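# Move the box beside the blue foam block into the tote

## Task

Find the cardboard box sitting beside the blue foam block and place it inside the tote near the door, fully within the tote with no part over its rim, so that it stays there unsupported once the robot lets go. Every other box must stay on its desk, and the robot must not topple or finish leaning.

## Robot and tools

ROBOT. TidyBot++: a wheeled base (0.54 m long, 0.50 m wide, 0.38 m tall) on four driven casters, carrying one seven-joint arm with a two-finger gripper. The shoulder sits 0.12 m ahead of the base centre, 0.68 m up. There is only one arm, so every joint command applies to it. Cameras: base_camera (fixed on the base, looking forward and down) and wrist_camera (on the hand, looking along the fingers).

FRAMES. Base frame: origin on the floor below the base centre, x ahead, y to the left, z up. hand_pose is reported in this frame and marks the point midway between the finger pads; its z axis runs out along the fingers and its y axis is the closing direction. The odometry frame is the base frame as it was when the scene began. Heading runs -3.142 to 3.142, positive to the left. base_tilt is in degrees, forward and right positive.

execute_actions. Argument "actions" is a list holding a single action or nothing (empty returns state and pictures only). "cameras" picks which images come back: "base_camera", "wrist_camera" or "all"; omitted or null means all, [] means none.
An action may contain:
- "base": exactly one relative move from where the base now is: {"translate_m": d} drives d metres straight (forward positive, -2 to 2); {"strafe_m": d} slides d metres sideways (left positive, -2 to 2); {"rotate_rad": d} spins in place by d radians (counter-clockwise from above positive, -6.3 to 6.3). These are offsets, not places.
- "joints": absolute targets keyed by name, in radians: joint_1_rad (arm yaw about vertical, any angle; positive is clockwise from above, opposite to rotate_rad), joint_2_rad shoulder -2.249 to 2.249, joint_3_rad upper-arm roll (any angle, about 3.14 at start), joint_4_rad elbow -2.579 to 2.579, joint_5_rad forearm roll (any angle), joint_6_rad wrist -2.099 to 2.099, joint_7_rad hand roll (any angle; at 1.57 with the hand down the fingers open toward robot left/right). gripper_pos is unitless, 0 fully open (about 85 mm gap) to 1 closed; gap is roughly 85 x (1 - gripper_pos) mm. Free-turning joints go the short way, so rotate more than half a turn in steps.
- "speeds": optional caps for this action only: translate_m and strafe_m 0.05 to 0.5 m/s, rotate_rad 0.1 to 1.57 rad/s (the maximum is the default).
Base and joint motions start together. A joint left out may still be driving toward an older target. Unknown keys or values out of range get the whole call rejected with no motion. A base move too long to finish within about 8.7 s at its speed cap is rejected; an action is cut off at 15 s.

Arm geometry, with joint_1_rad 0, joint_3_rad 3.14, joint_5_rad 0: the arm moves in the base's x-z plane. Tilt from vertical (forward positive): upper arm (0.42 m) = joint_2_rad; forearm (0.31 m) = joint_2_rad - joint_4_rad; hand (0.31 m) = that minus joint_6_rad. Reach ahead of the shoulder is the sum of length x sin(tilt); height above it, length x cos(tilt). A downward-pointing hand cannot go above about 0.94 m, less when far out. Closed fingertips lie about 20 mm beyond the hand point.

wait: {"seconds": 0 to 10}; commands nothing and returns state plus images. zoom_image: {"camera", "region": [x0, y0, x1, y1]} in pixels of that camera's newest image, origin top-left, at most 504 x 504. read_manual: licence texts only. finished_scene: {"scene": n} ends scene n permanently and reports success; the box must already sit in the tote on its own.

RESULTS. base_status and joint_status tell how each motion finished: "done"; "off_target" (halted short, possibly still pushing); "contact_stop" or "time_out" (old target dropped, holding). For the base, "done" only means the wheels turned the commanded amount, slip included, so a blocked base may report done while far short. "joint command not followed" with a "cause:" means a self-collision check blocked the arm targets (the gripper still acts); such targets may be retried on later actions until replaced. on_its_own lists uncommanded changes. motor_effort gives per-motor percentage with the peak in brackets; readings are noisy. gripper at 1 reading "done" means nothing held; "off_target" means an object stopped the fingers. "ARM HIT" flags a hard hit on the base or itself. A torque fault freezes the arm and gripper for 10 s and skips the rest of the call (base keeps going). Motor temperatures list one value per joint; MOTOR HOT from 60 °C, and at 75 °C an OVER-TEMPERATURE FAULT lets the arm sink and joints show "limit_stop_at_motor_heat" (resend the target). If any call reports a stop, later calls in the same reply are skipped.

ACCURACY. Friction leaves joints slightly off, hand typically 1–2 cm from its intended spot; to correct, send each joint its previous command plus (wanted minus read). A held load makes the arm sag; never command a loaded joint to its current reading. Odometry drifts a few cm and degrees over many moves; trust the images for true positions. The robot holds its last command while you think.

AVOID. Dropping or slamming the box, shoving hard into furniture, knocking other boxes off their desks, driving while the raised arm is snagged (above about 0.8 m this can tip the robot), sideways pulls on a high hand, and lowering fingers onto the floor. If the robot leans, pull the arm back or back away.

Each tool is called after "Request:" as name([rows], argument=value, ...), one row to a line, values as JSON.

## Session

Request:
execute_actions(actions=[])

Scene clock: 0.00 s.
Motor temperatures (°C, as the motors report them): [35 38 32 33 34 40 43]
base_odometry: x=+0.000 y=+0.000 heading=+0.000 (m, m, rad; odometry frame)
base_tilt: forward=+0.2 right=+0.1 (deg)
base_status: not commanded
joint_positions: joint_1_rad=+0.041 joint_2_rad=-0.328 joint_3_rad=+3.179 joint_4_rad=-2.540 joint_5_rad=+0.017 joint_6_rad=-0.872 joint_7_rad=+1.516 gripper_pos=+0.000
joint_status: not commanded
motor_effort: joint_1_rad=+0 joint_2_rad=-4 joint_3_rad=+1 joint_4_rad=+16 joint_5_rad=+0 joint_6_rad=+4 joint_7_rad=+0 (%)
hand_pose: x=+0.2534 y=-0.0119 z=+0.5815 quat_wxyz=(+0.001, +0.998, -0.061, +0.029) (m; base frame)
pictures: base_camera, wrist_camera
Images, in order (width x height): base_camera 644x364, wrist_camera 644x476.

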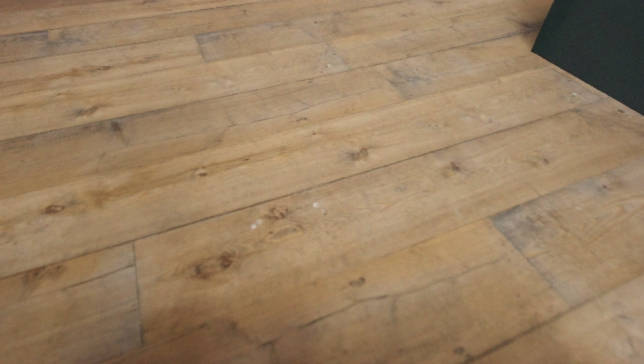

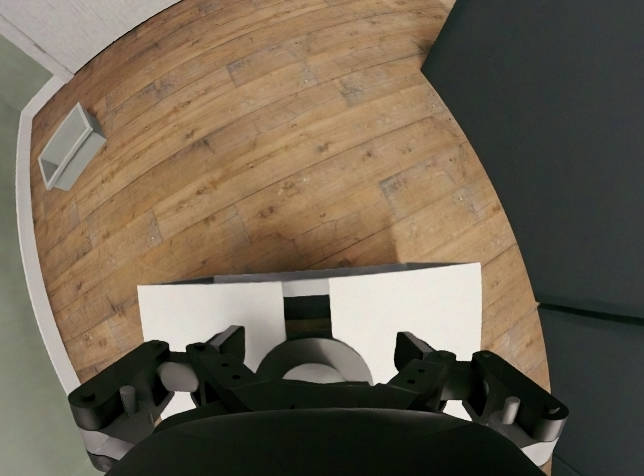

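Request:
execute_actions([
  {"joints":{"joint_2_rad":-0.5,"joint_4_rad":-1.6,"joint_6_rad":-0.9,"joint_1_rad":1.2}},
], cameras=["wrist_camera"])

Request:
execute_actions([
  {"joints":{"joint_1_rad":3.2}},
], cameras=["wrist_camera"])

Request:
execute_actions([
  {"joints":{"joint_1_rad":5.2}},
], cameras=["wrist_camera"])

Scene clock: 2.73 s.
Motor temperatures (°C, as the motors report them): [35 38 32 33 34 40 43]
base_odometry: x=+0.000 y=+0.000 heading=+0.000 (m, m, rad; odometry frame)
base_tilt: forward=+0.1 right=+0.1 (deg)
base_status: not commanded
joint_positions: joint_1_rad=+1.178 joint_2_rad=-0.489 joint_3_rad=+3.179 joint_4_rad=-1.621 joint_5_rad=+0.017 joint_6_rad=-0.872 joint_7_rad=+1.516 gripper_pos=+0.000
joint_status: all done
motor_effort: joint_1_rad=+0(1) joint_2_rad=-3(7) joint_3_rad=+1(2) joint_4_rad=+18(19) joint_5_rad=+0(0) joint_6_rad=+9(9) joint_7_rad=+0(0) (%)
hand_pose: x=+0.2405 y=-0.3497 z=+1.0562 quat_wxyz=(+0.295, +0.677, -0.501, +0.450) (m; base frame)
pictures: wrist_camera
camera_calibration (this result's frames):
wrist_camera: T_world_to_cam=[[-0.924613, -0.380199, -0.0232049, 0.120171], [-0.128038, 0.367598, -0.921129, 1.19171], [0.358743, -0.848717, -0.388566, 0.167746], [0, 0, 0, 1]] pos_world=[0.203518, -0.250011, 1.16568]
Images, in order (width x height): wrist_camera 644x476.

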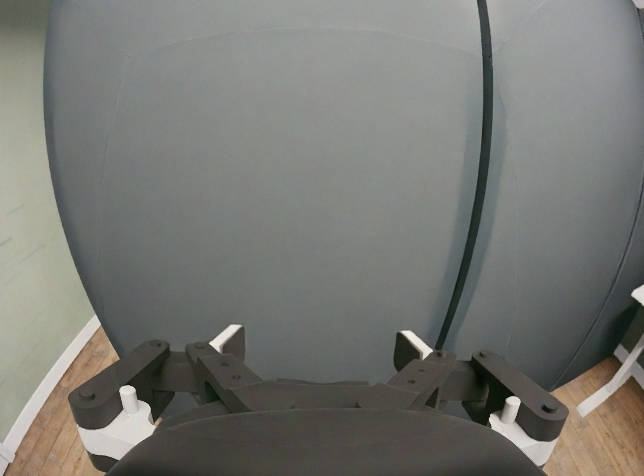

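Scene clock: 5.83 s.
Motor temperatures (°C, as the motors report them): [35 38 32 33 34 40 43]
base_odometry: x=+0.000 y=+0.000 heading=+0.000 (m, m, rad; odometry frame)
base_tilt: forward=+0.2 right=+0.1 (deg)
base_status: not commanded
joint_positions: joint_1_rad=+3.178 joint_2_rad=-0.489 joint_3_rad=+3.179 joint_4_rad=-1.621 joint_5_rad=+0.017 joint_6_rad=-0.872 joint_7_rad=+1.516 gripper_pos=+0.000
joint_status: all done
motor_effort: joint_1_rad=+0(0) joint_2_rad=-3(4) joint_3_rad=+0(0) joint_4_rad=+18(18) joint_5_rad=+0(1) joint_6_rad=+9(9) joint_7_rad=+0(0) (%)
hand_pose: x=-0.2496 y=+0.0350 z=+1.0562 quat_wxyz=(+0.539, -0.056, -0.841, -0.005) (m; base frame)
pictures: wrist_camera
camera_calibration (this result's frames):
wrist_camera: T_world_to_cam=[[0.0390166, 0.998969, -0.0232049, 0.00549884], [0.38754, -0.0365328, -0.921129, 1.13035], [-0.921027, 0.0269465, -0.388566, 0.320039], [0, 0, 0, 1]] pos_world=[-0.143508, 0.0271779, 1.16568]
Images, in order (width x height): wrist_camera 644x476.

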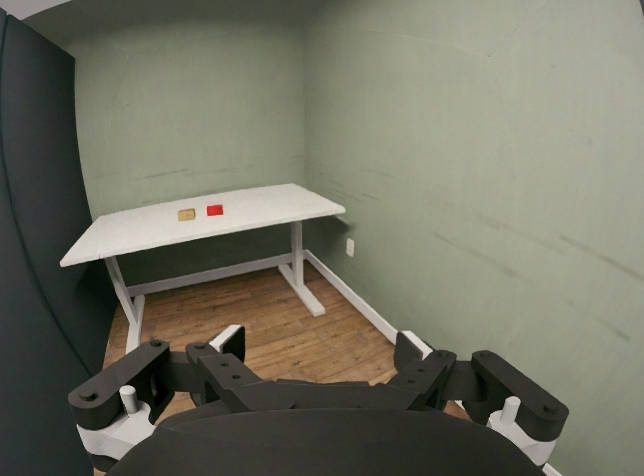

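Scene clock: 8.93 s.
Motor temperatures (°C, as the motors report them): [35 38 32 33 34 40 43]
base_odometry: x=+0.000 y=+0.000 heading=+0.000 (m, m, rad; odometry frame)
base_tilt: forward=+0.2 right=+0.1 (deg)
base_status: not commanded
joint_positions: joint_1_rad=+5.178 joint_2_rad=-0.489 joint_3_rad=+3.179 joint_4_rad=-1.621 joint_5_rad=+0.017 joint_6_rad=-0.872 joint_7_rad=+1.516 gripper_pos=+0.000
joint_status: all done
motor_effort: joint_1_rad=+0(1) joint_2_rad=-3(3) joint_3_rad=+0(0) joint_4_rad=+18(18) joint_5_rad=+0(0) joint_6_rad=+9(9) joint_7_rad=+0(1) (%)
hand_pose: x=+0.3042 y=+0.3206 z=+1.0562 quat_wxyz=(+0.287, -0.738, -0.407, -0.456) (m; base frame)
pictures: wrist_camera
camera_calibration (this result's frames):
wrist_camera: T_world_to_cam=[[0.892123, -0.451195, -0.023205, -0.0960207], [-0.194493, -0.337187, -0.921129, 1.19961], [0.407785, 0.826274, -0.388566, 0.16191], [0, 0, 0, 1]] pos_world=[0.252955, 0.227388, 1.16568]
Images, in order (width x height): wrist_camera 644x476.

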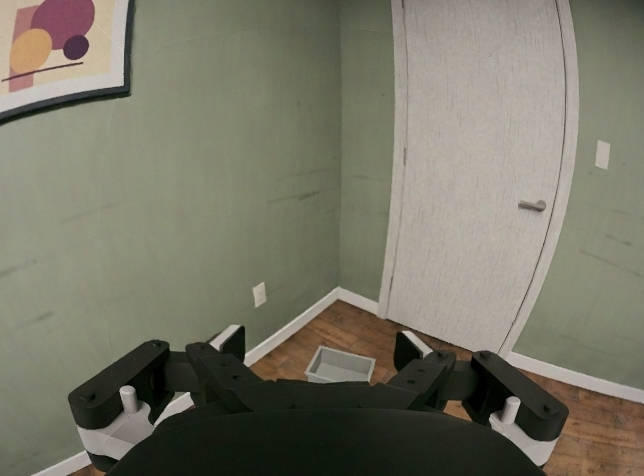

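Other desks: ahead-right.

Request:
execute_actions([
  {"base":{"translate_m":1.0},"joints":{"joint_1_rad":6.6}},
], cameras=["wrist_camera"])

Request:
execute_actions([
  {"joints":{"joint_1_rad":7.8}},
], cameras=["wrist_camera"])

Scene clock: 12.47 s.
Motor temperatures (°C, as the motors report them): [35 38 32 33 34 40 43]
base_odometry: x=+1.000 y=+0.001 heading=+0.000 (m, m, rad; odometry frame)
base_tilt: forward=+0.2 right=+0.1 (deg)
base_status: done
joint_positions: joint_1_rad=+6.577 joint_2_rad=-0.493 joint_3_rad=+3.179 joint_4_rad=-1.620 joint_5_rad=+0.017 joint_6_rad=-0.872 joint_7_rad=+1.516 gripper_pos=+0.000
joint_status: all done
motor_effort: joint_1_rad=+0(1) joint_2_rad=-3(7) joint_3_rad=+0(3) joint_4_rad=+18(19) joint_5_rad=+0(1) joint_6_rad=+9(9) joint_7_rad=+0(0) (%)
hand_pose: x=+0.4648 y=-0.1271 z=+1.0582 quat_wxyz=(-0.074, -0.825, +0.163, -0.535) (m; base frame)
pictures: wrist_camera
camera_calibration (this result's frames):
wrist_camera: T_world_to_cam=[[-0.29197, -0.956151, -0.0229837, 0.0447381], [-0.361247, 0.132497, -0.923009, 1.2209], [0.885581, -0.261188, -0.384092, 0.102056], [0, 0, 0, 1]] pos_world=[0.36373, -0.0923339, 1.16713]
Images, in order (width x height): wrist_camera 644x476.

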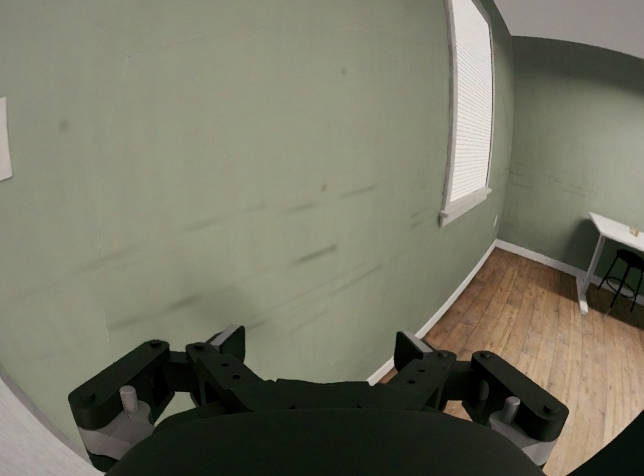

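Scene clock: 14.93 s.
Motor temperatures (°C, as the motors report them): [35 38 32 33 34 40 43]
base_odometry: x=+1.000 y=+0.001 heading=+0.000 (m, m, rad; odometry frame)
base_tilt: forward=+0.2 right=+0.1 (deg)
base_status: not commanded
joint_positions: joint_1_rad=+7.778 joint_2_rad=-0.493 joint_3_rad=+3.179 joint_4_rad=-1.620 joint_5_rad=+0.017 joint_6_rad=-0.872 joint_7_rad=+1.516 gripper_pos=+0.000
joint_status: all done
motor_effort: joint_1_rad=+0(1) joint_2_rad=-3(3) joint_3_rad=+1(0) joint_4_rad=+18(18) joint_5_rad=+1(0) joint_6_rad=+9(9) joint_7_rad=+0(0) (%)
hand_pose: x=+0.1257 y=-0.3684 z=+1.0582 quat_wxyz=(-0.364, -0.589, +0.601, -0.400) (m; base frame)
pictures: wrist_camera
camera_calibration (this result's frames):
wrist_camera: T_world_to_cam=[[-0.997005, -0.0738379, -0.0229837, 0.128637], [-0.00721378, 0.384712, -0.923009, 1.17877], [0.0769951, -0.920079, -0.384092, 0.198278], [0, 0, 0, 1]] pos_world=[0.121489, -0.261557, 1.16713]
Images, in order (width x height): wrist_camera 644x476.

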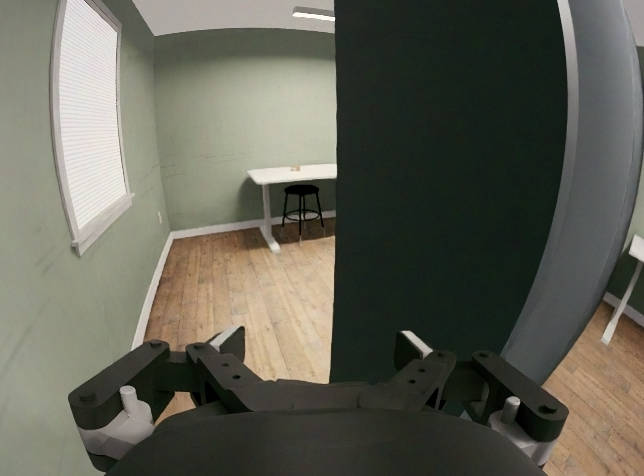

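Request:
execute_actions([
  {"base":{"translate_m":0.5}},
], cameras=[])

Request:
execute_actions([
  {"base":{"strafe_m":-2},"joints":{"joint_1_rad":8.2}},
], cameras=["wrist_camera"])

Request:
execute_actions([
  {"joints":{"joint_1_rad":9.4}},
], cameras=["wrist_camera"])

Scene clock: 19.70 s.
Motor temperatures (°C, as the motors report them): [35 38 32 33 34 40 43]
base_odometry: x=+1.443 y=+0.001 heading=-0.018 (m, m, rad; odometry frame)
base_tilt: forward=+0.2 right=+0.1 (deg)
base_status: translate_m time_out (by the wheels' count: +0.443 of +0.500)
joint_positions: joint_1_rad=+7.780 joint_2_rad=-0.496 joint_3_rad=+3.175 joint_4_rad=-1.616 joint_5_rad=+0.017 joint_6_rad=-0.877 joint_7_rad=+1.516 gripper_pos=+0.000
joint_status: not commanded
motor_effort: joint_1_rad=+0(2) joint_2_rad=-2(10) joint_3_rad=+1(14) joint_4_rad=+18(21) joint_5_rad=+0(4) joint_6_rad=+9(10) joint_7_rad=+0(1) (%)
hand_pose: x=+0.1266 y=-0.3665 z=+1.0601 quat_wxyz=(-0.365, -0.589, +0.600, -0.400) (m; base frame)
pictures: none
No camera images: the call's "cameras" was empty. Leave "cameras" out to get every camera's image.

not run: a stop came earlier in this reply.

not run: a stop came earlier in this reply.

Hit the wall.

Request:
execute_actions([
  {"base":{"translate_m":-0.15}},
])

Scene clock: 21.23 s.
Motor temperatures (°C, as the motors report them): [35 38 32 33 34 40 43]
base_odometry: x=+1.293 y=+0.004 heading=-0.017 (m, m, rad; odometry frame)
base_tilt: forward=+0.2 right=+0.1 (deg)
base_status: done
joint_positions: joint_1_rad=+7.781 joint_2_rad=-0.496 joint_3_rad=+3.179 joint_4_rad=-1.616 joint_5_rad=+0.017 joint_6_rad=-0.877 joint_7_rad=+1.516 gripper_pos=+0.000
joint_status: not commanded
motor_effort: joint_1_rad=+0(1) joint_2_rad=-3(4) joint_3_rad=+1(3) joint_4_rad=+18(18) joint_5_rad=+0(2) joint_6_rad=+9(9) joint_7_rad=+0(0) (%)
hand_pose: x=+0.1243 y=-0.3667 z=+1.0601 quat_wxyz=(-0.365, -0.587, +0.602, -0.400) (m; base frame)
pictures: base_camera, wrist_camera
camera_calibration (this result's frames):
wrist_camera: T_world_to_cam=[[-0.997216, -0.0706469, -0.0238506, 0.129585], [-0.00504, 0.382998, -0.923736, 1.17974], [0.0743938, -0.921044, -0.382288, 0.198743], [0, 0, 0, 1]] pos_world=[0.120385, -0.259631, 1.16883]
Images, in order (width x height): base_camera 644x364, wrist_camera 644x476.

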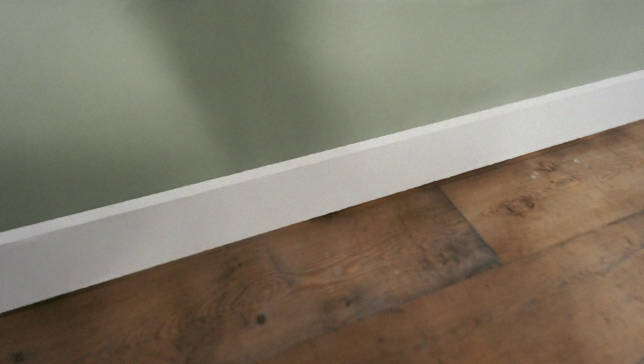

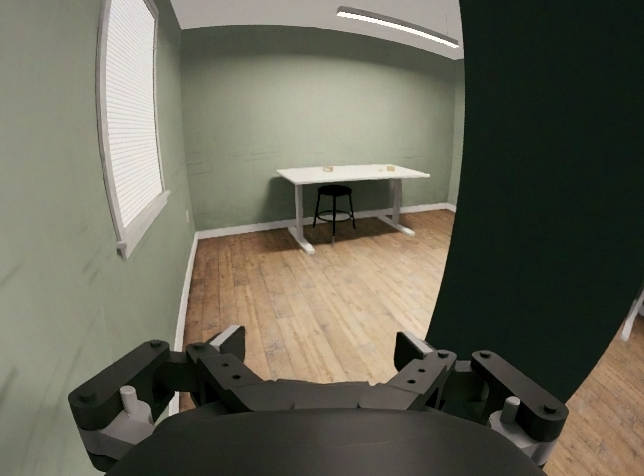

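Request:
execute_actions([
  {"base":{"rotate_rad":-1.3},"joints":{"joint_1_rad":6.3}},
], cameras=["wrist_camera"])

Request:
execute_actions([
  {"base":{"translate_m":1.5}},
], cameras=["wrist_camera"])

Scene clock: 24.30 s.
Motor temperatures (°C, as the motors report them): [35 38 32 33 34 40 43]
base_odometry: x=+1.293 y=+0.003 heading=-1.316 (m, m, rad; odometry frame)
base_tilt: forward=+0.2 right=+0.1 (deg)
base_status: done
joint_positions: joint_1_rad=+6.322 joint_2_rad=-0.496 joint_3_rad=+3.179 joint_4_rad=-1.616 joint_5_rad=+0.017 joint_6_rad=-0.877 joint_7_rad=+1.516 gripper_pos=+0.000
joint_status: all done
motor_effort: joint_1_rad=+0(0) joint_2_rad=-3(4) joint_3_rad=+0(2) joint_4_rad=+18(18) joint_5_rad=+0(1) joint_6_rad=+9(9) joint_7_rad=-1(0) (%)
hand_pose: x=+0.4840 y=-0.0359 z=+1.0601 quat_wxyz=(-0.005, -0.839, +0.057, -0.541) (m; base frame)
pictures: wrist_camera
camera_calibration (this result's frames):
wrist_camera: T_world_to_cam=[[-0.0416436, -0.998848, -0.0238637, 0.0158811], [-0.381146, 0.0379598, -0.923735, 1.22449], [0.923577, -0.0293721, -0.382287, 0.0976899], [0, 0, 0, 1]] pos_world=[0.377148, -0.0277494, 1.16883]
Images, in order (width x height): wrist_camera 644x476.

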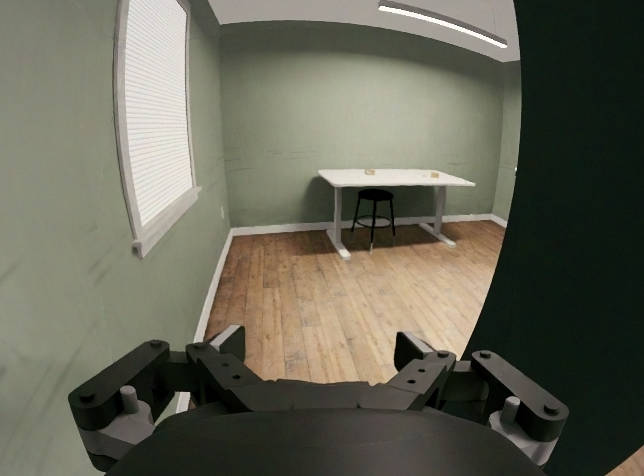

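Scene clock: 28.67 s.
Motor temperatures (°C, as the motors report them): [35 38 32 33 34 40 43]
base_odometry: x=+1.669 y=-1.449 heading=-1.317 (m, m, rad; odometry frame)
base_tilt: forward=+0.2 right=+0.1 (deg)
base_status: done
joint_positions: joint_1_rad=+6.322 joint_2_rad=-0.498 joint_3_rad=+3.179 joint_4_rad=-1.616 joint_5_rad=+0.017 joint_6_rad=-0.877 joint_7_rad=+1.516 gripper_pos=+0.000
joint_status: not commanded
motor_effort: joint_1_rad=+0(0) joint_2_rad=-3(6) joint_3_rad=+1(1) joint_4_rad=+18(19) joint_5_rad=+0(0) joint_6_rad=+9(10) joint_7_rad=-1(0) (%)
hand_pose: x=+0.4834 y=-0.0358 z=+1.0607 quat_wxyz=(-0.005, -0.838, +0.057, -0.542) (m; base frame)
pictures: wrist_camera
camera_calibration (this result's frames):
wrist_camera: T_world_to_cam=[[-0.041576, -0.99885, -0.0238663, 0.0158744], [-0.379682, 0.0378898, -0.924341, 1.22475], [0.924182, -0.0293688, -0.38082, 0.0966058], [0, 0, 0, 1]] pos_world=[0.376394, -0.0277122, 1.16925]
Images, in order (width x height): wrist_camera 644x476.

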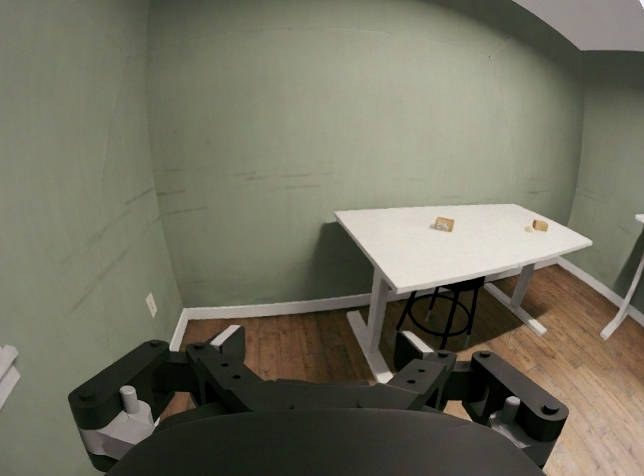

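No blue here. Look right.

Request:
execute_actions([
  {"joints":{"joint_1_rad":7.7}},
], cameras=["wrist_camera"])

Scene clock: 31.43 s.
Motor temperatures (°C, as the motors report them): [35 38 32 33 34 40 43]
base_odometry: x=+1.669 y=-1.449 heading=-1.317 (m, m, rad; odometry frame)
base_tilt: forward=+0.2 right=+0.1 (deg)
base_status: not commanded
joint_positions: joint_1_rad=+7.678 joint_2_rad=-0.498 joint_3_rad=+3.179 joint_4_rad=-1.616 joint_5_rad=+0.017 joint_6_rad=-0.877 joint_7_rad=+1.516 gripper_pos=+0.000
joint_status: all done
motor_effort: joint_1_rad=+0(1) joint_2_rad=-2(3) joint_3_rad=+0(0) joint_4_rad=+18(18) joint_5_rad=+0(0) joint_6_rad=+9(9) joint_7_rad=+0(0) (%)
hand_pose: x=+0.1619 y=-0.3636 z=+1.0607 quat_wxyz=(-0.344, -0.617, +0.570, -0.419) (m; base frame)
pictures: wrist_camera
camera_calibration (this result's frames):
wrist_camera: T_world_to_cam=[[-0.984668, -0.172801, -0.0238663, 0.128102], [-0.0441089, 0.379009, -0.924341, 1.18482], [0.168773, -0.909116, -0.38082, 0.186499], [0, 0, 0, 1]] pos_world=[0.146923, -0.257371, 1.16926]
Images, in order (width x height): wrist_camera 644x476.

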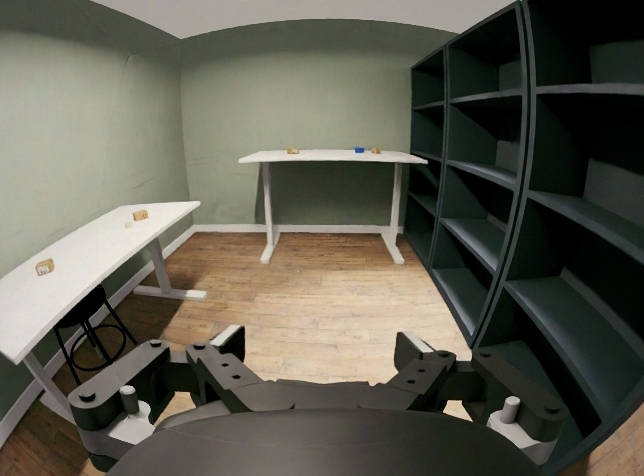

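Request:
execute_actions([
  {"base":{"rotate_rad":-1.5},"joints":{"joint_1_rad":6.28}},
], cameras=[])

Request:
execute_actions([
  {"base":{"translate_m":1.8}},
], cameras=["wrist_camera"])

Scene clock: 34.37 s.
Motor temperatures (°C, as the motors report them): [35 38 32 33 34 40 43]
base_odometry: x=+1.669 y=-1.449 heading=-2.816 (m, m, rad; odometry frame)
base_tilt: forward=+0.2 right=+0.1 (deg)
base_status: done
joint_positions: joint_1_rad=+6.302 joint_2_rad=-0.498 joint_3_rad=+3.179 joint_4_rad=-1.616 joint_5_rad=+0.017 joint_6_rad=-0.877 joint_7_rad=+1.516 gripper_pos=+0.000
joint_status: all done
motor_effort: joint_1_rad=+0(1) joint_2_rad=-3(4) joint_3_rad=+1(2) joint_4_rad=+18(18) joint_5_rad=+0(1) joint_6_rad=+10(9) joint_7_rad=-1(1) (%)
hand_pose: x=+0.4840 y=-0.0285 z=+1.0607 quat_wxyz=(+0.000, -0.839, +0.049, -0.542) (m; base frame)
pictures: none
No camera images: the call's "cameras" was empty. Leave "cameras" out to get every camera's image.

Scene clock: 39.33 s.
Motor temperatures (°C, as the motors report them): [35 38 32 33 34 40 43]
base_odometry: x=-0.037 y=-2.023 heading=-2.817 (m, m, rad; odometry frame)
base_tilt: forward=+0.2 right=+0.1 (deg)
base_status: done
joint_positions: joint_1_rad=+6.302 joint_2_rad=-0.498 joint_3_rad=+3.179 joint_4_rad=-1.616 joint_5_rad=+0.017 joint_6_rad=-0.877 joint_7_rad=+1.516 gripper_pos=+0.000
joint_status: not commanded
motor_effort: joint_1_rad=+0(0) joint_2_rad=-3(6) joint_3_rad=+1(1) joint_4_rad=+18(18) joint_5_rad=+0(0) joint_6_rad=+9(9) joint_7_rad=-1(0) (%)
hand_pose: x=+0.4839 y=-0.0285 z=+1.0609 quat_wxyz=(+0.000, -0.839, +0.049, -0.542) (m; base frame)
pictures: wrist_camera
camera_calibration (this result's frames):
wrist_camera: T_world_to_cam=[[-0.0214799, -0.999483, -0.0239418, 0.013534], [-0.379989, 0.0303118, -0.924494, 1.22491], [0.924742, -0.0107604, -0.380443, 0.0962686], [0, 0, 0, 1]] pos_world=[0.376719, -0.0225664, 1.16937]
Images, in order (width x height): wrist_camera 644x476.

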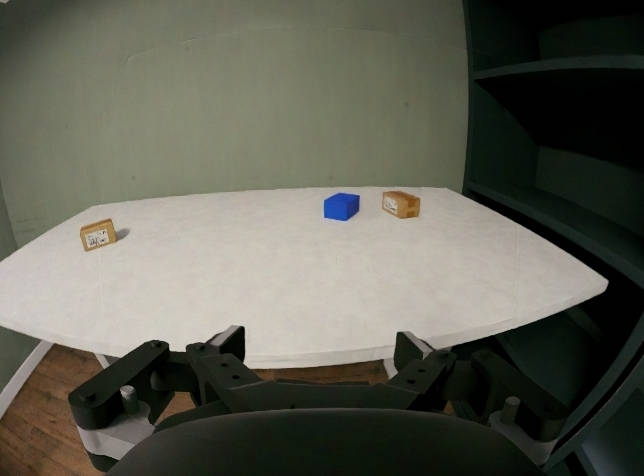

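Request:
execute_actions([
  {"base":{"strafe_m":-0.2},"joints":{"joint_2_rad":0.3,"joint_4_rad":-1.15,"joint_6_rad":-0.49,"joint_7_rad":1.57}},
], cameras=["wrist_camera"])

Scene clock: 42.00 s.
Motor temperatures (°C, as the motors report them): [35 38 32 33 34 40 43]
base_odometry: x=-0.101 y=-1.833 heading=-2.816 (m, m, rad; odometry frame)
base_tilt: forward=+0.2 right=+0.1 (deg)
base_status: done
joint_positions: joint_1_rad=+6.300 joint_2_rad=+0.302 joint_3_rad=+3.182 joint_4_rad=-1.176 joint_5_rad=+0.017 joint_6_rad=-0.524 joint_7_rad=+1.546 gripper_pos=+0.000
joint_status: all done
motor_effort: joint_1_rad=+0(2) joint_2_rad=-35(37) joint_3_rad=+1(2) joint_4_rad=+19(20) joint_5_rad=+0(1) joint_6_rad=+9(9) joint_7_rad=-1(1) (%)
hand_pose: x=+0.8393 y=-0.0373 z=+0.9832 quat_wxyz=(-0.020, -0.841, +0.027, -0.540) (m; base frame)
pictures: wrist_camera
camera_calibration (this result's frames):
wrist_camera: T_world_to_cam=[[-0.0065776, -0.999398, 0.0340685, -0.0590488], [-0.388019, -0.0288491, -0.9212, 1.28972], [0.921628, -0.0192785, -0.387595, -0.252755], [0, 0, 0, 1]] pos_world=[0.732995, -0.0266786, 1.09214]
Images, in order (width x height): wrist_camera 644x476.

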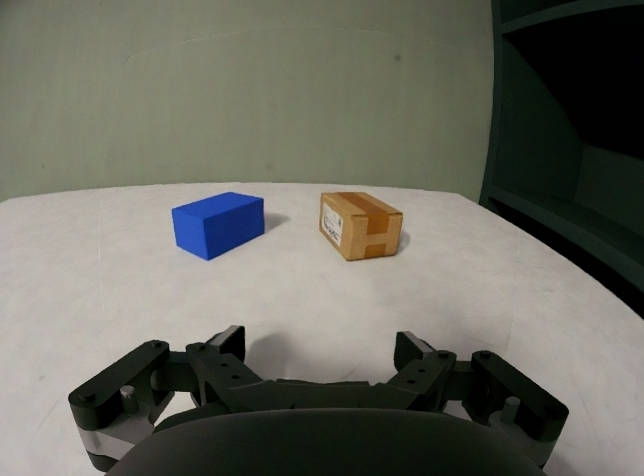

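Request:
execute_actions([
  {"base":{"strafe_m":-0.05}},
], cameras=[])

Request:
execute_actions([
  {"base":{"translate_m":0.12},"speeds":{"translate_m":0.1}},
], cameras=["wrist_camera"])

Scene clock: 43.40 s.
Motor temperatures (°C, as the motors report them): [35 38 32 33 34 40 43]
base_odometry: x=-0.117 y=-1.786 heading=-2.816 (m, m, rad; odometry frame)
base_tilt: forward=+0.2 right=+0.1 (deg)
base_status: done
joint_positions: joint_1_rad=+6.291 joint_2_rad=+0.302 joint_3_rad=+3.184 joint_4_rad=-1.175 joint_5_rad=+0.017 joint_6_rad=-0.523 joint_7_rad=+1.546 gripper_pos=+0.000
joint_status: not commanded
motor_effort: joint_1_rad=-1(4) joint_2_rad=-35(37) joint_3_rad=+1(2) joint_4_rad=+19(20) joint_5_rad=+0(1) joint_6_rad=+10(10) joint_7_rad=+0(0) (%)
hand_pose: x=+0.8397 y=-0.0324 z=+0.9835 quat_wxyz=(-0.019, -0.841, +0.024, -0.540) (m; base frame)
pictures: none
No camera images: the call's "cameras" was empty. Leave "cameras" out to get every camera's image.

Scene clock: 45.17 s.
Motor temperatures (°C, as the motors report them): [35 38 32 33 34 40 43]
base_odometry: x=-0.231 y=-1.824 heading=-2.816 (m, m, rad; odometry frame)
base_tilt: forward=+0.2 right=+0.1 (deg)
base_status: done
joint_positions: joint_1_rad=+6.291 joint_2_rad=+0.302 joint_3_rad=+3.184 joint_4_rad=-1.174 joint_5_rad=+0.017 joint_6_rad=-0.522 joint_7_rad=+1.546 gripper_pos=+0.000
joint_status: not commanded
motor_effort: joint_1_rad=+0(1) joint_2_rad=-36(38) joint_3_rad=+1(1) joint_4_rad=+20(20) joint_5_rad=+0(0) joint_6_rad=+10(10) joint_7_rad=+0(0) (%)
hand_pose: x=+0.8400 y=-0.0324 z=+0.9849 quat_wxyz=(-0.019, -0.840, +0.024, -0.541) (m; base frame)
pictures: wrist_camera
camera_calibration (this result's frames):
wrist_camera: T_world_to_cam=[[-0.0000336369, -0.999392, 0.0348698, -0.0604401], [-0.384373, -0.0321781, -0.922617, 1.28992], [0.923178, -0.013434, -0.384138, -0.25714], [0, 0, 0, 1]] pos_world=[0.733193, -0.0223506, 1.09343]
Images, in order (width x height): wrist_camera 644x476.

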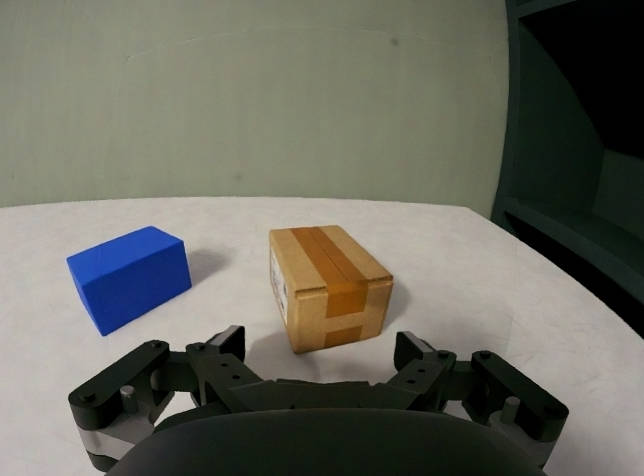

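Request:
execute_actions([
  {"base":{"translate_m":0.07},"speeds":{"translate_m":0.1},"joints":{"joint_2_rad":0.33,"joint_1_rad":6.31}},
], cameras=["wrist_camera"])

Request:
execute_actions([
  {"joints":{"gripper_pos":1}},
], cameras=["wrist_camera"])

Request:
execute_actions([
  {"joints":{"joint_2_rad":0.2}},
], cameras=["wrist_camera"])

Scene clock: 46.63 s.
Motor temperatures (°C, as the motors report them): [35 38 32 33 34 40 43]
base_odometry: x=-0.298 y=-1.846 heading=-2.816 (m, m, rad; odometry frame)
base_tilt: forward=+0.2 right=+0.1 (deg)
base_status: done
joint_positions: joint_1_rad=+6.298 joint_2_rad=+0.318 joint_3_rad=+3.184 joint_4_rad=-1.168 joint_5_rad=+0.017 joint_6_rad=-0.517 joint_7_rad=+1.546 gripper_pos=+0.000
joint_status: all done
motor_effort: joint_1_rad=+0(1) joint_2_rad=-35(38) joint_3_rad=+1(2) joint_4_rad=+18(20) joint_5_rad=+0(1) joint_6_rad=+9(9) joint_7_rad=+0(0) (%)
hand_pose: x=+0.8458 y=-0.0372 z=+0.9779 quat_wxyz=(-0.021, -0.842, +0.026, -0.539) (m; base frame)
pictures: wrist_camera
camera_calibration (this result's frames):
wrist_camera: T_world_to_cam=[[-0.00622215, -0.99936, 0.0352345, -0.0601314], [-0.390018, -0.0300194, -0.920318, 1.28811], [0.920786, -0.0194684, -0.389581, -0.258075], [0, 0, 0, 1]] pos_world=[0.739644, -0.0264488, 1.08705]
Images, in order (width x height): wrist_camera 644x476.

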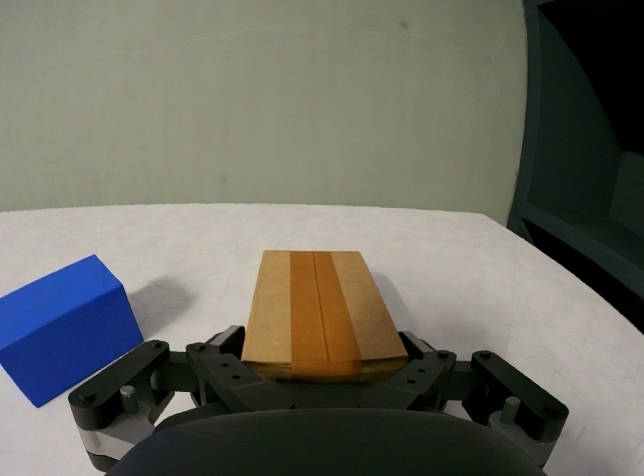

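Scene clock: 47.73 s.
Motor temperatures (°C, as the motors report them): [35 38 32 33 34 40 43]
base_odometry: x=-0.298 y=-1.846 heading=-2.816 (m, m, rad; odometry frame)
base_tilt: forward=+0.2 right=+0.1 (deg)
base_status: not commanded
joint_positions: joint_1_rad=+6.298 joint_2_rad=+0.318 joint_3_rad=+3.184 joint_4_rad=-1.163 joint_5_rad=+0.017 joint_6_rad=-0.512 joint_7_rad=+1.546 gripper_pos=+0.344
joint_status: gripper_pos off_target (ended at +0.344, target +1.000)
motor_effort: joint_1_rad=+0(1) joint_2_rad=-35(37) joint_3_rad=+0(2) joint_4_rad=+19(19) joint_5_rad=+0(1) joint_6_rad=+8(9) joint_7_rad=+0(0) (%)
hand_pose: x=+0.8470 y=-0.0372 z=+0.9821 quat_wxyz=(-0.021, -0.839, +0.026, -0.543) (m; base frame)
pictures: wrist_camera
camera_calibration (this result's frames):
wrist_camera: T_world_to_cam=[[-0.00635526, -0.999341, 0.0357313, -0.0606326], [-0.381004, -0.0306169, -0.924066, 1.28857], [0.924552, -0.0194864, -0.380558, -0.269636], [0, 0, 0, 1]] pos_world=[0.739856, -0.026395, 1.09028]
Images, in order (width x height): wrist_camera 644x476.

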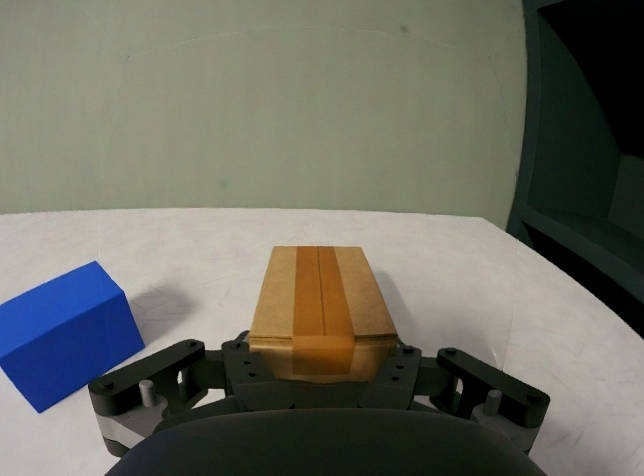

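Scene clock: 48.87 s.
Motor temperatures (°C, as the motors report them): [35 38 32 33 34 40 43]
base_odometry: x=-0.298 y=-1.846 heading=-2.816 (m, m, rad; odometry frame)
base_tilt: forward=+0.2 right=+0.1 (deg)
base_status: not commanded
joint_positions: joint_1_rad=+6.298 joint_2_rad=+0.204 joint_3_rad=+3.184 joint_4_rad=-1.163 joint_5_rad=+0.017 joint_6_rad=-0.512 joint_7_rad=+1.546 gripper_pos=+0.344
joint_status: all done
motor_effort: joint_1_rad=+0(0) joint_2_rad=-34(42) joint_3_rad=+1(1) joint_4_rad=+21(22) joint_5_rad=+0(1) joint_6_rad=+11(11) joint_7_rad=+0(0) (%)
hand_pose: x=+0.8081 y=-0.0366 z=+1.0632 quat_wxyz=(-0.020, -0.807, +0.027, -0.590) (m; base frame)
pictures: wrist_camera
camera_calibration (this result's frames):
wrist_camera: T_world_to_cam=[[-0.0104793, -0.99928, 0.036463, -0.0606407], [-0.27329, -0.0322145, -0.961392, 1.3012], [0.961875, -0.0200397, -0.272755, -0.347578], [0, 0, 0, 1]] pos_world=[0.689296, -0.0256449, 1.15837]
Images, in order (width x height): wrist_camera 644x476.

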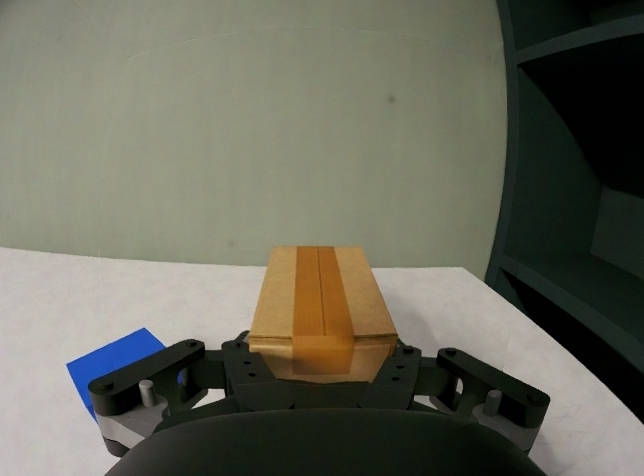

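Request:
execute_actions([
  {"base":{"translate_m":-2.0}},
], cameras=[])

Request:
execute_actions([
  {"base":{"rotate_rad":-1.65},"joints":{"joint_2_rad":-0.3,"joint_4_rad":-1.9,"joint_6_rad":-0.6}},
], cameras=[])

Request:
execute_actions([
  {"base":{"translate_m":1.25}},
])

Scene clock: 54.57 s.
Motor temperatures (°C, as the motors report them): [35 38 32 33 34 41 43]
base_odometry: x=+1.597 y=-1.208 heading=-2.817 (m, m, rad; odometry frame)
base_tilt: forward=+0.2 right=+0.1 (deg)
base_status: done
joint_positions: joint_1_rad=+6.299 joint_2_rad=+0.208 joint_3_rad=+3.183 joint_4_rad=-1.163 joint_5_rad=+0.017 joint_6_rad=-0.512 joint_7_rad=+1.546 gripper_pos=+0.344
joint_status: not commanded
motor_effort: joint_1_rad=+0(4) joint_2_rad=-33(37) joint_3_rad=+0(4) joint_4_rad=+20(21) joint_5_rad=+0(1) joint_6_rad=+11(12) joint_7_rad=+0(1) (%)
hand_pose: x=+0.8096 y=-0.0366 z=+1.0605 quat_wxyz=(-0.020, -0.808, +0.027, -0.588) (m; base frame)
pictures: none
No camera images: the call's "cameras" was empty. Leave "cameras" out to get every camera's image.

Scene clock: 57.07 s.
Motor temperatures (°C, as the motors report them): [35 38 32 33 34 41 43]
base_odometry: x=+1.598 y=-1.207 heading=+1.818 (m, m, rad; odometry frame)
base_tilt: forward=+0.2 right=+0.1 (deg)
base_status: done
joint_positions: joint_1_rad=+6.328 joint_2_rad=-0.286 joint_3_rad=+3.188 joint_4_rad=-1.889 joint_5_rad=+0.004 joint_6_rad=-0.614 joint_7_rad=+1.586 gripper_pos=+0.344
joint_status: all done
motor_effort: joint_1_rad=+0(44) joint_2_rad=-13(35) joint_3_rad=+1(53) joint_4_rad=+20(22) joint_5_rad=+0(22) joint_6_rad=+9(19) joint_7_rad=-1(6) (%)
hand_pose: x=+0.5618 y=-0.0418 z=+0.8880 quat_wxyz=(-0.019, -0.894, +0.035, -0.446) (m; base frame)
pictures: none
No camera images: the call's "cameras" was empty. Leave "cameras" out to get every camera's image.

Scene clock: 60.87 s.
Motor temperatures (°C, as the motors report them): [35 38 32 33 34 41 43]
base_odometry: x=+1.293 y=+0.005 heading=+1.817 (m, m, rad; odometry frame)
base_tilt: forward=+0.2 right=+0.1 (deg)
base_status: done
joint_positions: joint_1_rad=+6.328 joint_2_rad=-0.291 joint_3_rad=+3.188 joint_4_rad=-1.889 joint_5_rad=+0.004 joint_6_rad=-0.614 joint_7_rad=+1.586 gripper_pos=+0.344
joint_status: not commanded
motor_effort: joint_1_rad=+0(0) joint_2_rad=-12(16) joint_3_rad=+1(1) joint_4_rad=+20(21) joint_5_rad=+0(0) joint_6_rad=+9(10) joint_7_rad=+0(0) (%)
hand_pose: x=+0.5607 y=-0.0417 z=+0.8903 quat_wxyz=(-0.019, -0.893, +0.035, -0.448) (m; base frame)
pictures: base_camera, wrist_camera
camera_calibration (this result's frames):
wrist_camera: T_world_to_cam=[[-0.0148246, -0.999721, 0.0184126, -0.0435336], [-0.572436, -0.00661264, -0.819922, 1.1101], [0.819815, -0.022695, -0.572178, 0.189275], [0, 0, 0, 1]] pos_world=[0.479645, -0.0318851, 1.0193]
Images, in order (width x height): base_camera 644x364, wrist_camera 644x476.

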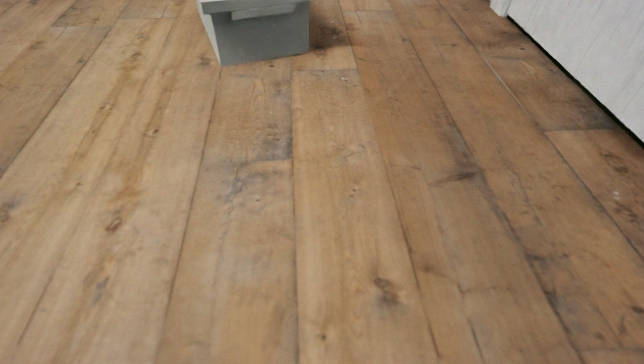

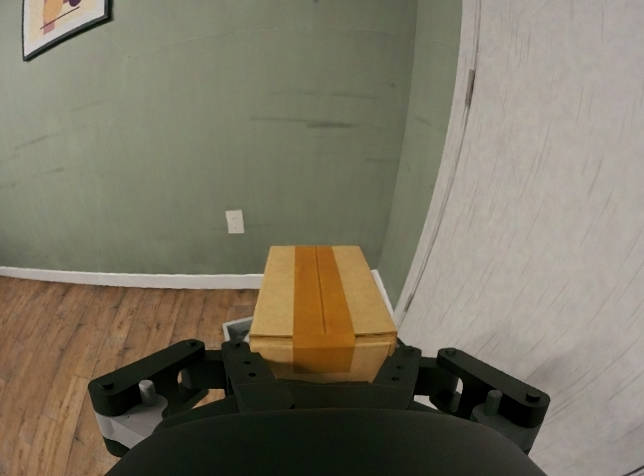

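Request:
execute_actions([
  {"base":{"strafe_m":0.15},"joints":{"joint_2_rad":0.9,"joint_4_rad":-1.35,"joint_6_rad":-0.89}},
], cameras=[])

Request:
execute_actions([
  {"base":{"translate_m":0.25}},
])

Scene clock: 63.67 s.
Motor temperatures (°C, as the motors report them): [35 38 32 33 34 41 43]
base_odometry: x=+1.147 y=-0.031 heading=+1.817 (m, m, rad; odometry frame)
base_tilt: forward=+0.2 right=+0.1 (deg)
base_status: done
joint_positions: joint_1_rad=+6.325 joint_2_rad=+0.902 joint_3_rad=+3.182 joint_4_rad=-1.378 joint_5_rad=+0.004 joint_6_rad=-0.856 joint_7_rad=+1.586 gripper_pos=+0.344
joint_status: all done
motor_effort: joint_1_rad=+0(2) joint_2_rad=-46(49) joint_3_rad=+1(3) joint_4_rad=+11(20) joint_5_rad=+0(1) joint_6_rad=+0(10) joint_7_rad=+0(0) (%)
hand_pose: x=+0.6880 y=-0.0459 z=+0.4265 quat_wxyz=(-0.018, -1.000, +0.024, -0.002) (m; base frame)
pictures: none
No camera images: the call's "cameras" was empty. Leave "cameras" out to get every camera's image.

Scene clock: 65.43 s.
Motor temperatures (°C, as the motors report them): [35 38 32 33 34 41 43]
base_odometry: x=+1.086 y=+0.211 heading=+1.818 (m, m, rad; odometry frame)
base_tilt: forward=+0.2 right=+0.1 (deg)
base_status: done
joint_positions: joint_1_rad=+6.325 joint_2_rad=+0.903 joint_3_rad=+3.182 joint_4_rad=-1.369 joint_5_rad=+0.004 joint_6_rad=-0.861 joint_7_rad=+1.586 gripper_pos=+0.344
joint_status: not commanded
motor_effort: joint_1_rad=+0(2) joint_2_rad=-46(50) joint_3_rad=+1(1) joint_4_rad=+12(13) joint_5_rad=+1(0) joint_6_rad=+1(0) joint_7_rad=-1(0) (%)
hand_pose: x=+0.6907 y=-0.0460 z=+0.4283 quat_wxyz=(-0.018, -1.000, +0.024, -0.004) (m; base frame)
pictures: base_camera, wrist_camera
camera_calibration (this result's frames):
wrist_camera: T_world_to_cam=[[0.00276526, -0.999969, -0.00738175, -0.0384932], [-0.999191, -0.00246688, -0.0401297, 0.766654], [0.0401102, 0.00748675, -0.999167, 0.541026], [0, 0, 0, 1]] pos_world=[0.74444, -0.0406512, 0.571057]
Images, in order (width x height): base_camera 644x364, wrist_camera 644x476.

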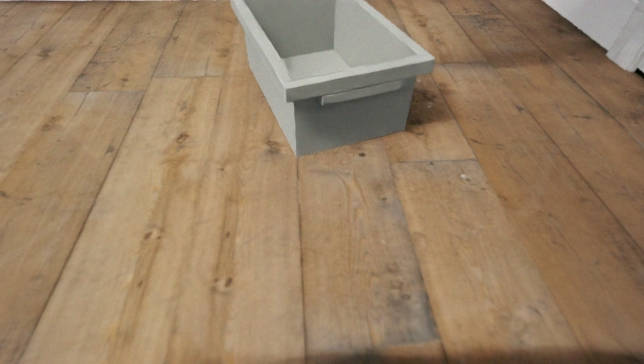

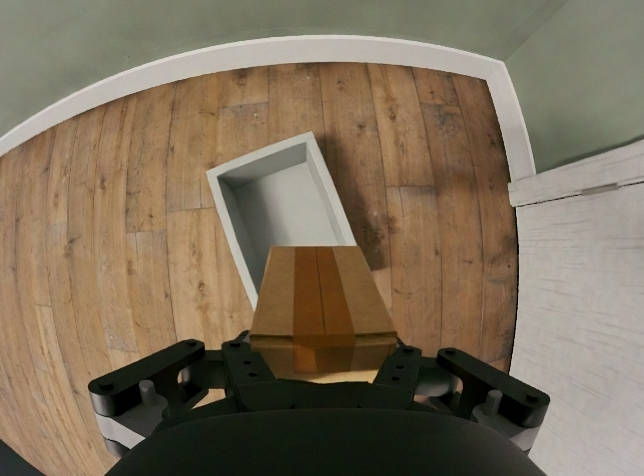

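Request:
execute_actions([
  {"base":{"translate_m":0.08},"joints":{"joint_7_rad":1.93,"joint_1_rad":6.26}},
], cameras=[])

Request:
execute_actions([
  {"joints":{"joint_2_rad":1.15,"joint_4_rad":-1.3,"joint_6_rad":-0.69}},
])

Scene clock: 66.83 s.
Motor temperatures (°C, as the motors report them): [35 38 32 33 34 41 43]
base_odometry: x=+1.066 y=+0.289 heading=+1.818 (m, m, rad; odometry frame)
base_tilt: forward=+0.2 right=+0.1 (deg)
base_status: done
joint_positions: joint_1_rad=+6.274 joint_2_rad=+0.903 joint_3_rad=+3.181 joint_4_rad=-1.366 joint_5_rad=+0.004 joint_6_rad=-0.862 joint_7_rad=+1.926 gripper_pos=+0.344
joint_status: all done
motor_effort: joint_1_rad=+0(3) joint_2_rad=-47(49) joint_3_rad=+1(1) joint_4_rad=+12(13) joint_5_rad=+1(1) joint_6_rad=+1(0) joint_7_rad=+0(0) (%)
hand_pose: x=+0.6934 y=-0.0166 z=+0.4289 quat_wxyz=(-0.018, -0.985, -0.170, -0.002) (m; base frame)
pictures: none
No camera images: the call's "cameras" was empty. Leave "cameras" out to get every camera's image.

Scene clock: 68.43 s.
Motor temperatures (°C, as the motors report them): [35 38 32 33 34 41 43]
base_odometry: x=+1.066 y=+0.289 heading=+1.818 (m, m, rad; odometry frame)
base_tilt: forward=+0.2 right=+0.1 (deg)
base_status: not commanded
joint_positions: joint_1_rad=+6.274 joint_2_rad=+1.161 joint_3_rad=+3.181 joint_4_rad=-1.324 joint_5_rad=+0.004 joint_6_rad=-0.723 joint_7_rad=+1.926 gripper_pos=+0.344
joint_status: all done
motor_effort: joint_1_rad=+0(0) joint_2_rad=-48(52) joint_3_rad=+1(0) joint_4_rad=+9(12) joint_5_rad=+0(0) joint_6_rad=+0(0) joint_7_rad=-1(0) (%)
hand_pose: x=+0.6762 y=-0.0177 z=+0.2898 quat_wxyz=(-0.013, -0.984, -0.174, +0.036) (m; base frame)
pictures: base_camera, wrist_camera
camera_calibration (this result's frames):
wrist_camera: T_world_to_cam=[[0.387701, -0.921179, -0.0334184, -0.262527], [-0.920279, -0.388885, 0.0430702, 0.662304], [-0.0526713, 0.014056, -0.998513, 0.465682], [0, 0, 0, 1]] pos_world=[0.735815, 0.00917967, 0.427691]
Images, in order (width x height): base_camera 644x364, wrist_camera 644x476.

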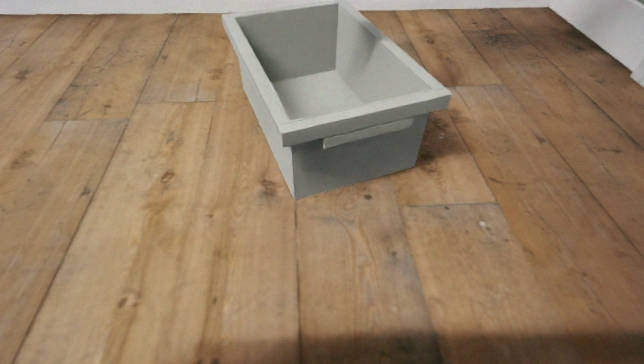

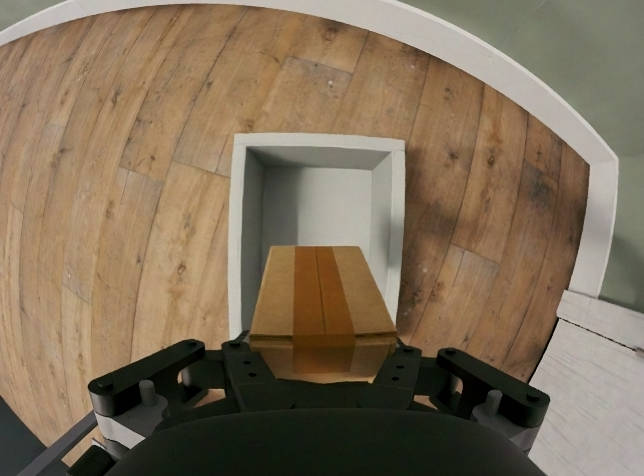

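Request:
execute_actions([
  {"base":{"translate_m":0.05},"joints":{"joint_1_rad":6.24}},
], cameras=[])

Request:
execute_actions([
  {"joints":{"joint_2_rad":1.27,"joint_6_rad":-0.57}},
], cameras=["wrist_camera"])

Request:
execute_actions([
  {"joints":{"gripper_pos":0}},
], cameras=[])

Request:
execute_actions([
  {"joints":{"joint_2_rad":0.8,"joint_6_rad":-0.9}},
])

Scene clock: 69.63 s.
Motor temperatures (°C, as the motors report them): [35 38 32 33 34 41 43]
base_odometry: x=+1.054 y=+0.337 heading=+1.818 (m, m, rad; odometry frame)
base_tilt: forward=+0.2 right=+0.1 (deg)
base_status: done
joint_positions: joint_1_rad=+6.260 joint_2_rad=+1.161 joint_3_rad=+3.181 joint_4_rad=-1.317 joint_5_rad=+0.004 joint_6_rad=-0.720 joint_7_rad=+1.926 gripper_pos=+0.344
joint_status: all done
motor_effort: joint_1_rad=+0(2) joint_2_rad=-49(50) joint_3_rad=+1(1) joint_4_rad=+9(10) joint_5_rad=+0(0) joint_6_rad=-1(1) joint_7_rad=+0(1) (%)
hand_pose: x=+0.6816 y=-0.0094 z=+0.2910 quat_wxyz=(-0.014, -0.983, -0.181, +0.031) (m; base frame)
pictures: none
No camera images: the call's "cameras" was empty. Leave "cameras" out to get every camera's image.

Scene clock: 70.90 s.
Motor temperatures (°C, as the motors report them): [35 39 32 33 34 41 43]
base_odometry: x=+1.054 y=+0.337 heading=+1.818 (m, m, rad; odometry frame)
base_tilt: forward=+0.2 right=+0.1 (deg)
base_status: not commanded
joint_positions: joint_1_rad=+6.260 joint_2_rad=+1.280 joint_3_rad=+3.181 joint_4_rad=-1.317 joint_5_rad=+0.004 joint_6_rad=-0.602 joint_7_rad=+1.926 gripper_pos=+0.344
joint_status: all done
motor_effort: joint_1_rad=+0(0) joint_2_rad=-48(53) joint_3_rad=+1(0) joint_4_rad=+7(9) joint_5_rad=+1(0) joint_6_rad=-1(0) joint_7_rad=+0(1) (%)
hand_pose: x=+0.6675 y=-0.0102 z=+0.2227 quat_wxyz=(-0.015, -0.982, -0.184, +0.032) (m; base frame)
pictures: wrist_camera
camera_calibration (this result's frames):
wrist_camera: T_world_to_cam=[[0.406139, -0.913362, -0.0286459, -0.267794], [-0.912771, -0.406973, 0.034964, 0.656746], [-0.0435929, 0.0119469, -0.998978, 0.392127], [0, 0, 0, 1]] pos_world=[0.725315, 0.0180003, 0.361092]
Images, in order (width x height): wrist_camera 644x476.

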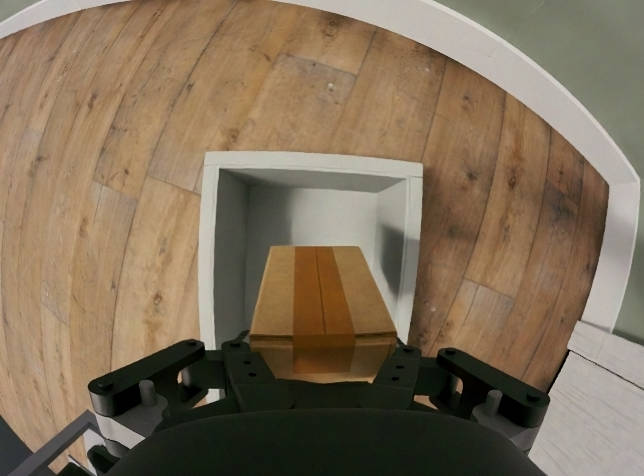

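Scene clock: 72.00 s.
Motor temperatures (°C, as the motors report them): [35 39 32 33 34 41 43]
base_odometry: x=+1.054 y=+0.337 heading=+1.818 (m, m, rad; odometry frame)
base_tilt: forward=+0.2 right=+0.1 (deg)
base_status: not commanded
joint_positions: joint_1_rad=+6.260 joint_2_rad=+1.280 joint_3_rad=+3.181 joint_4_rad=-1.317 joint_5_rad=+0.004 joint_6_rad=-0.602 joint_7_rad=+1.926 gripper_pos=+0.000
joint_status: all done
motor_effort: joint_1_rad=+0(0) joint_2_rad=-47(49) joint_3_rad=+0(0) joint_4_rad=+7(7) joint_5_rad=+0(1) joint_6_rad=+0(1) joint_7_rad=+0(0) (%)
hand_pose: x=+0.6676 y=-0.0102 z=+0.2228 quat_wxyz=(-0.015, -0.982, -0.184, +0.032) (m; base frame)
pictures: none
No camera images: the call's "cameras" was empty. Leave "cameras" out to get every camera's image.

Scene clock: 73.80 s.
Motor temperatures (°C, as the motors report them): [35 39 32 33 34 41 43]
base_odometry: x=+1.054 y=+0.337 heading=+1.818 (m, m, rad; odometry frame)
base_tilt: forward=+0.2 right=+0.1 (deg)
base_status: not commanded
joint_positions: joint_1_rad=+6.260 joint_2_rad=+0.798 joint_3_rad=+3.181 joint_4_rad=-1.314 joint_5_rad=+0.004 joint_6_rad=-0.867 joint_7_rad=+1.926 gripper_pos=+0.000
joint_status: all done
motor_effort: joint_1_rad=+0(0) joint_2_rad=-45(53) joint_3_rad=+0(1) joint_4_rad=+13(14) joint_5_rad=+0(0) joint_6_rad=+2(3) joint_7_rad=-1(1) (%)
hand_pose: x=+0.7401 y=-0.0073 z=+0.5060 quat_wxyz=(-0.030, -0.981, -0.176, -0.077) (m; base frame)
pictures: base_camera, wrist_camera
camera_calibration (this result's frames):
wrist_camera: T_world_to_cam=[[0.394719, -0.917405, 0.0506506, -0.318195], [-0.902017, -0.397408, -0.168621, 0.809462], [0.174822, 0.0208701, -0.984379, 0.509277], [0, 0, 0, 1]] pos_world=[0.766713, 0.0191436, 0.65393]
Images, in order (width x height): base_camera 644x364, wrist_camera 644x476.

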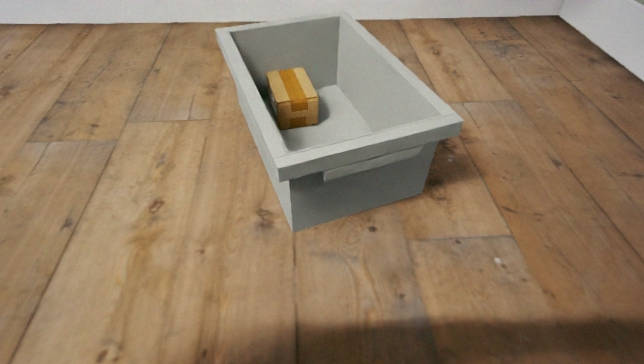

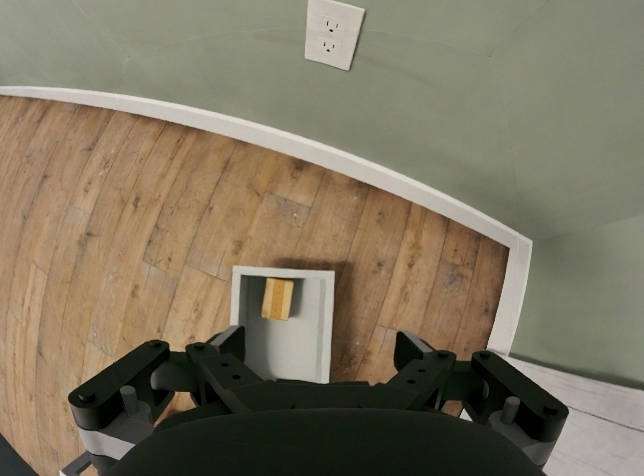

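Request:
finished_scene(scene=1)

The scene is finished: the task was done.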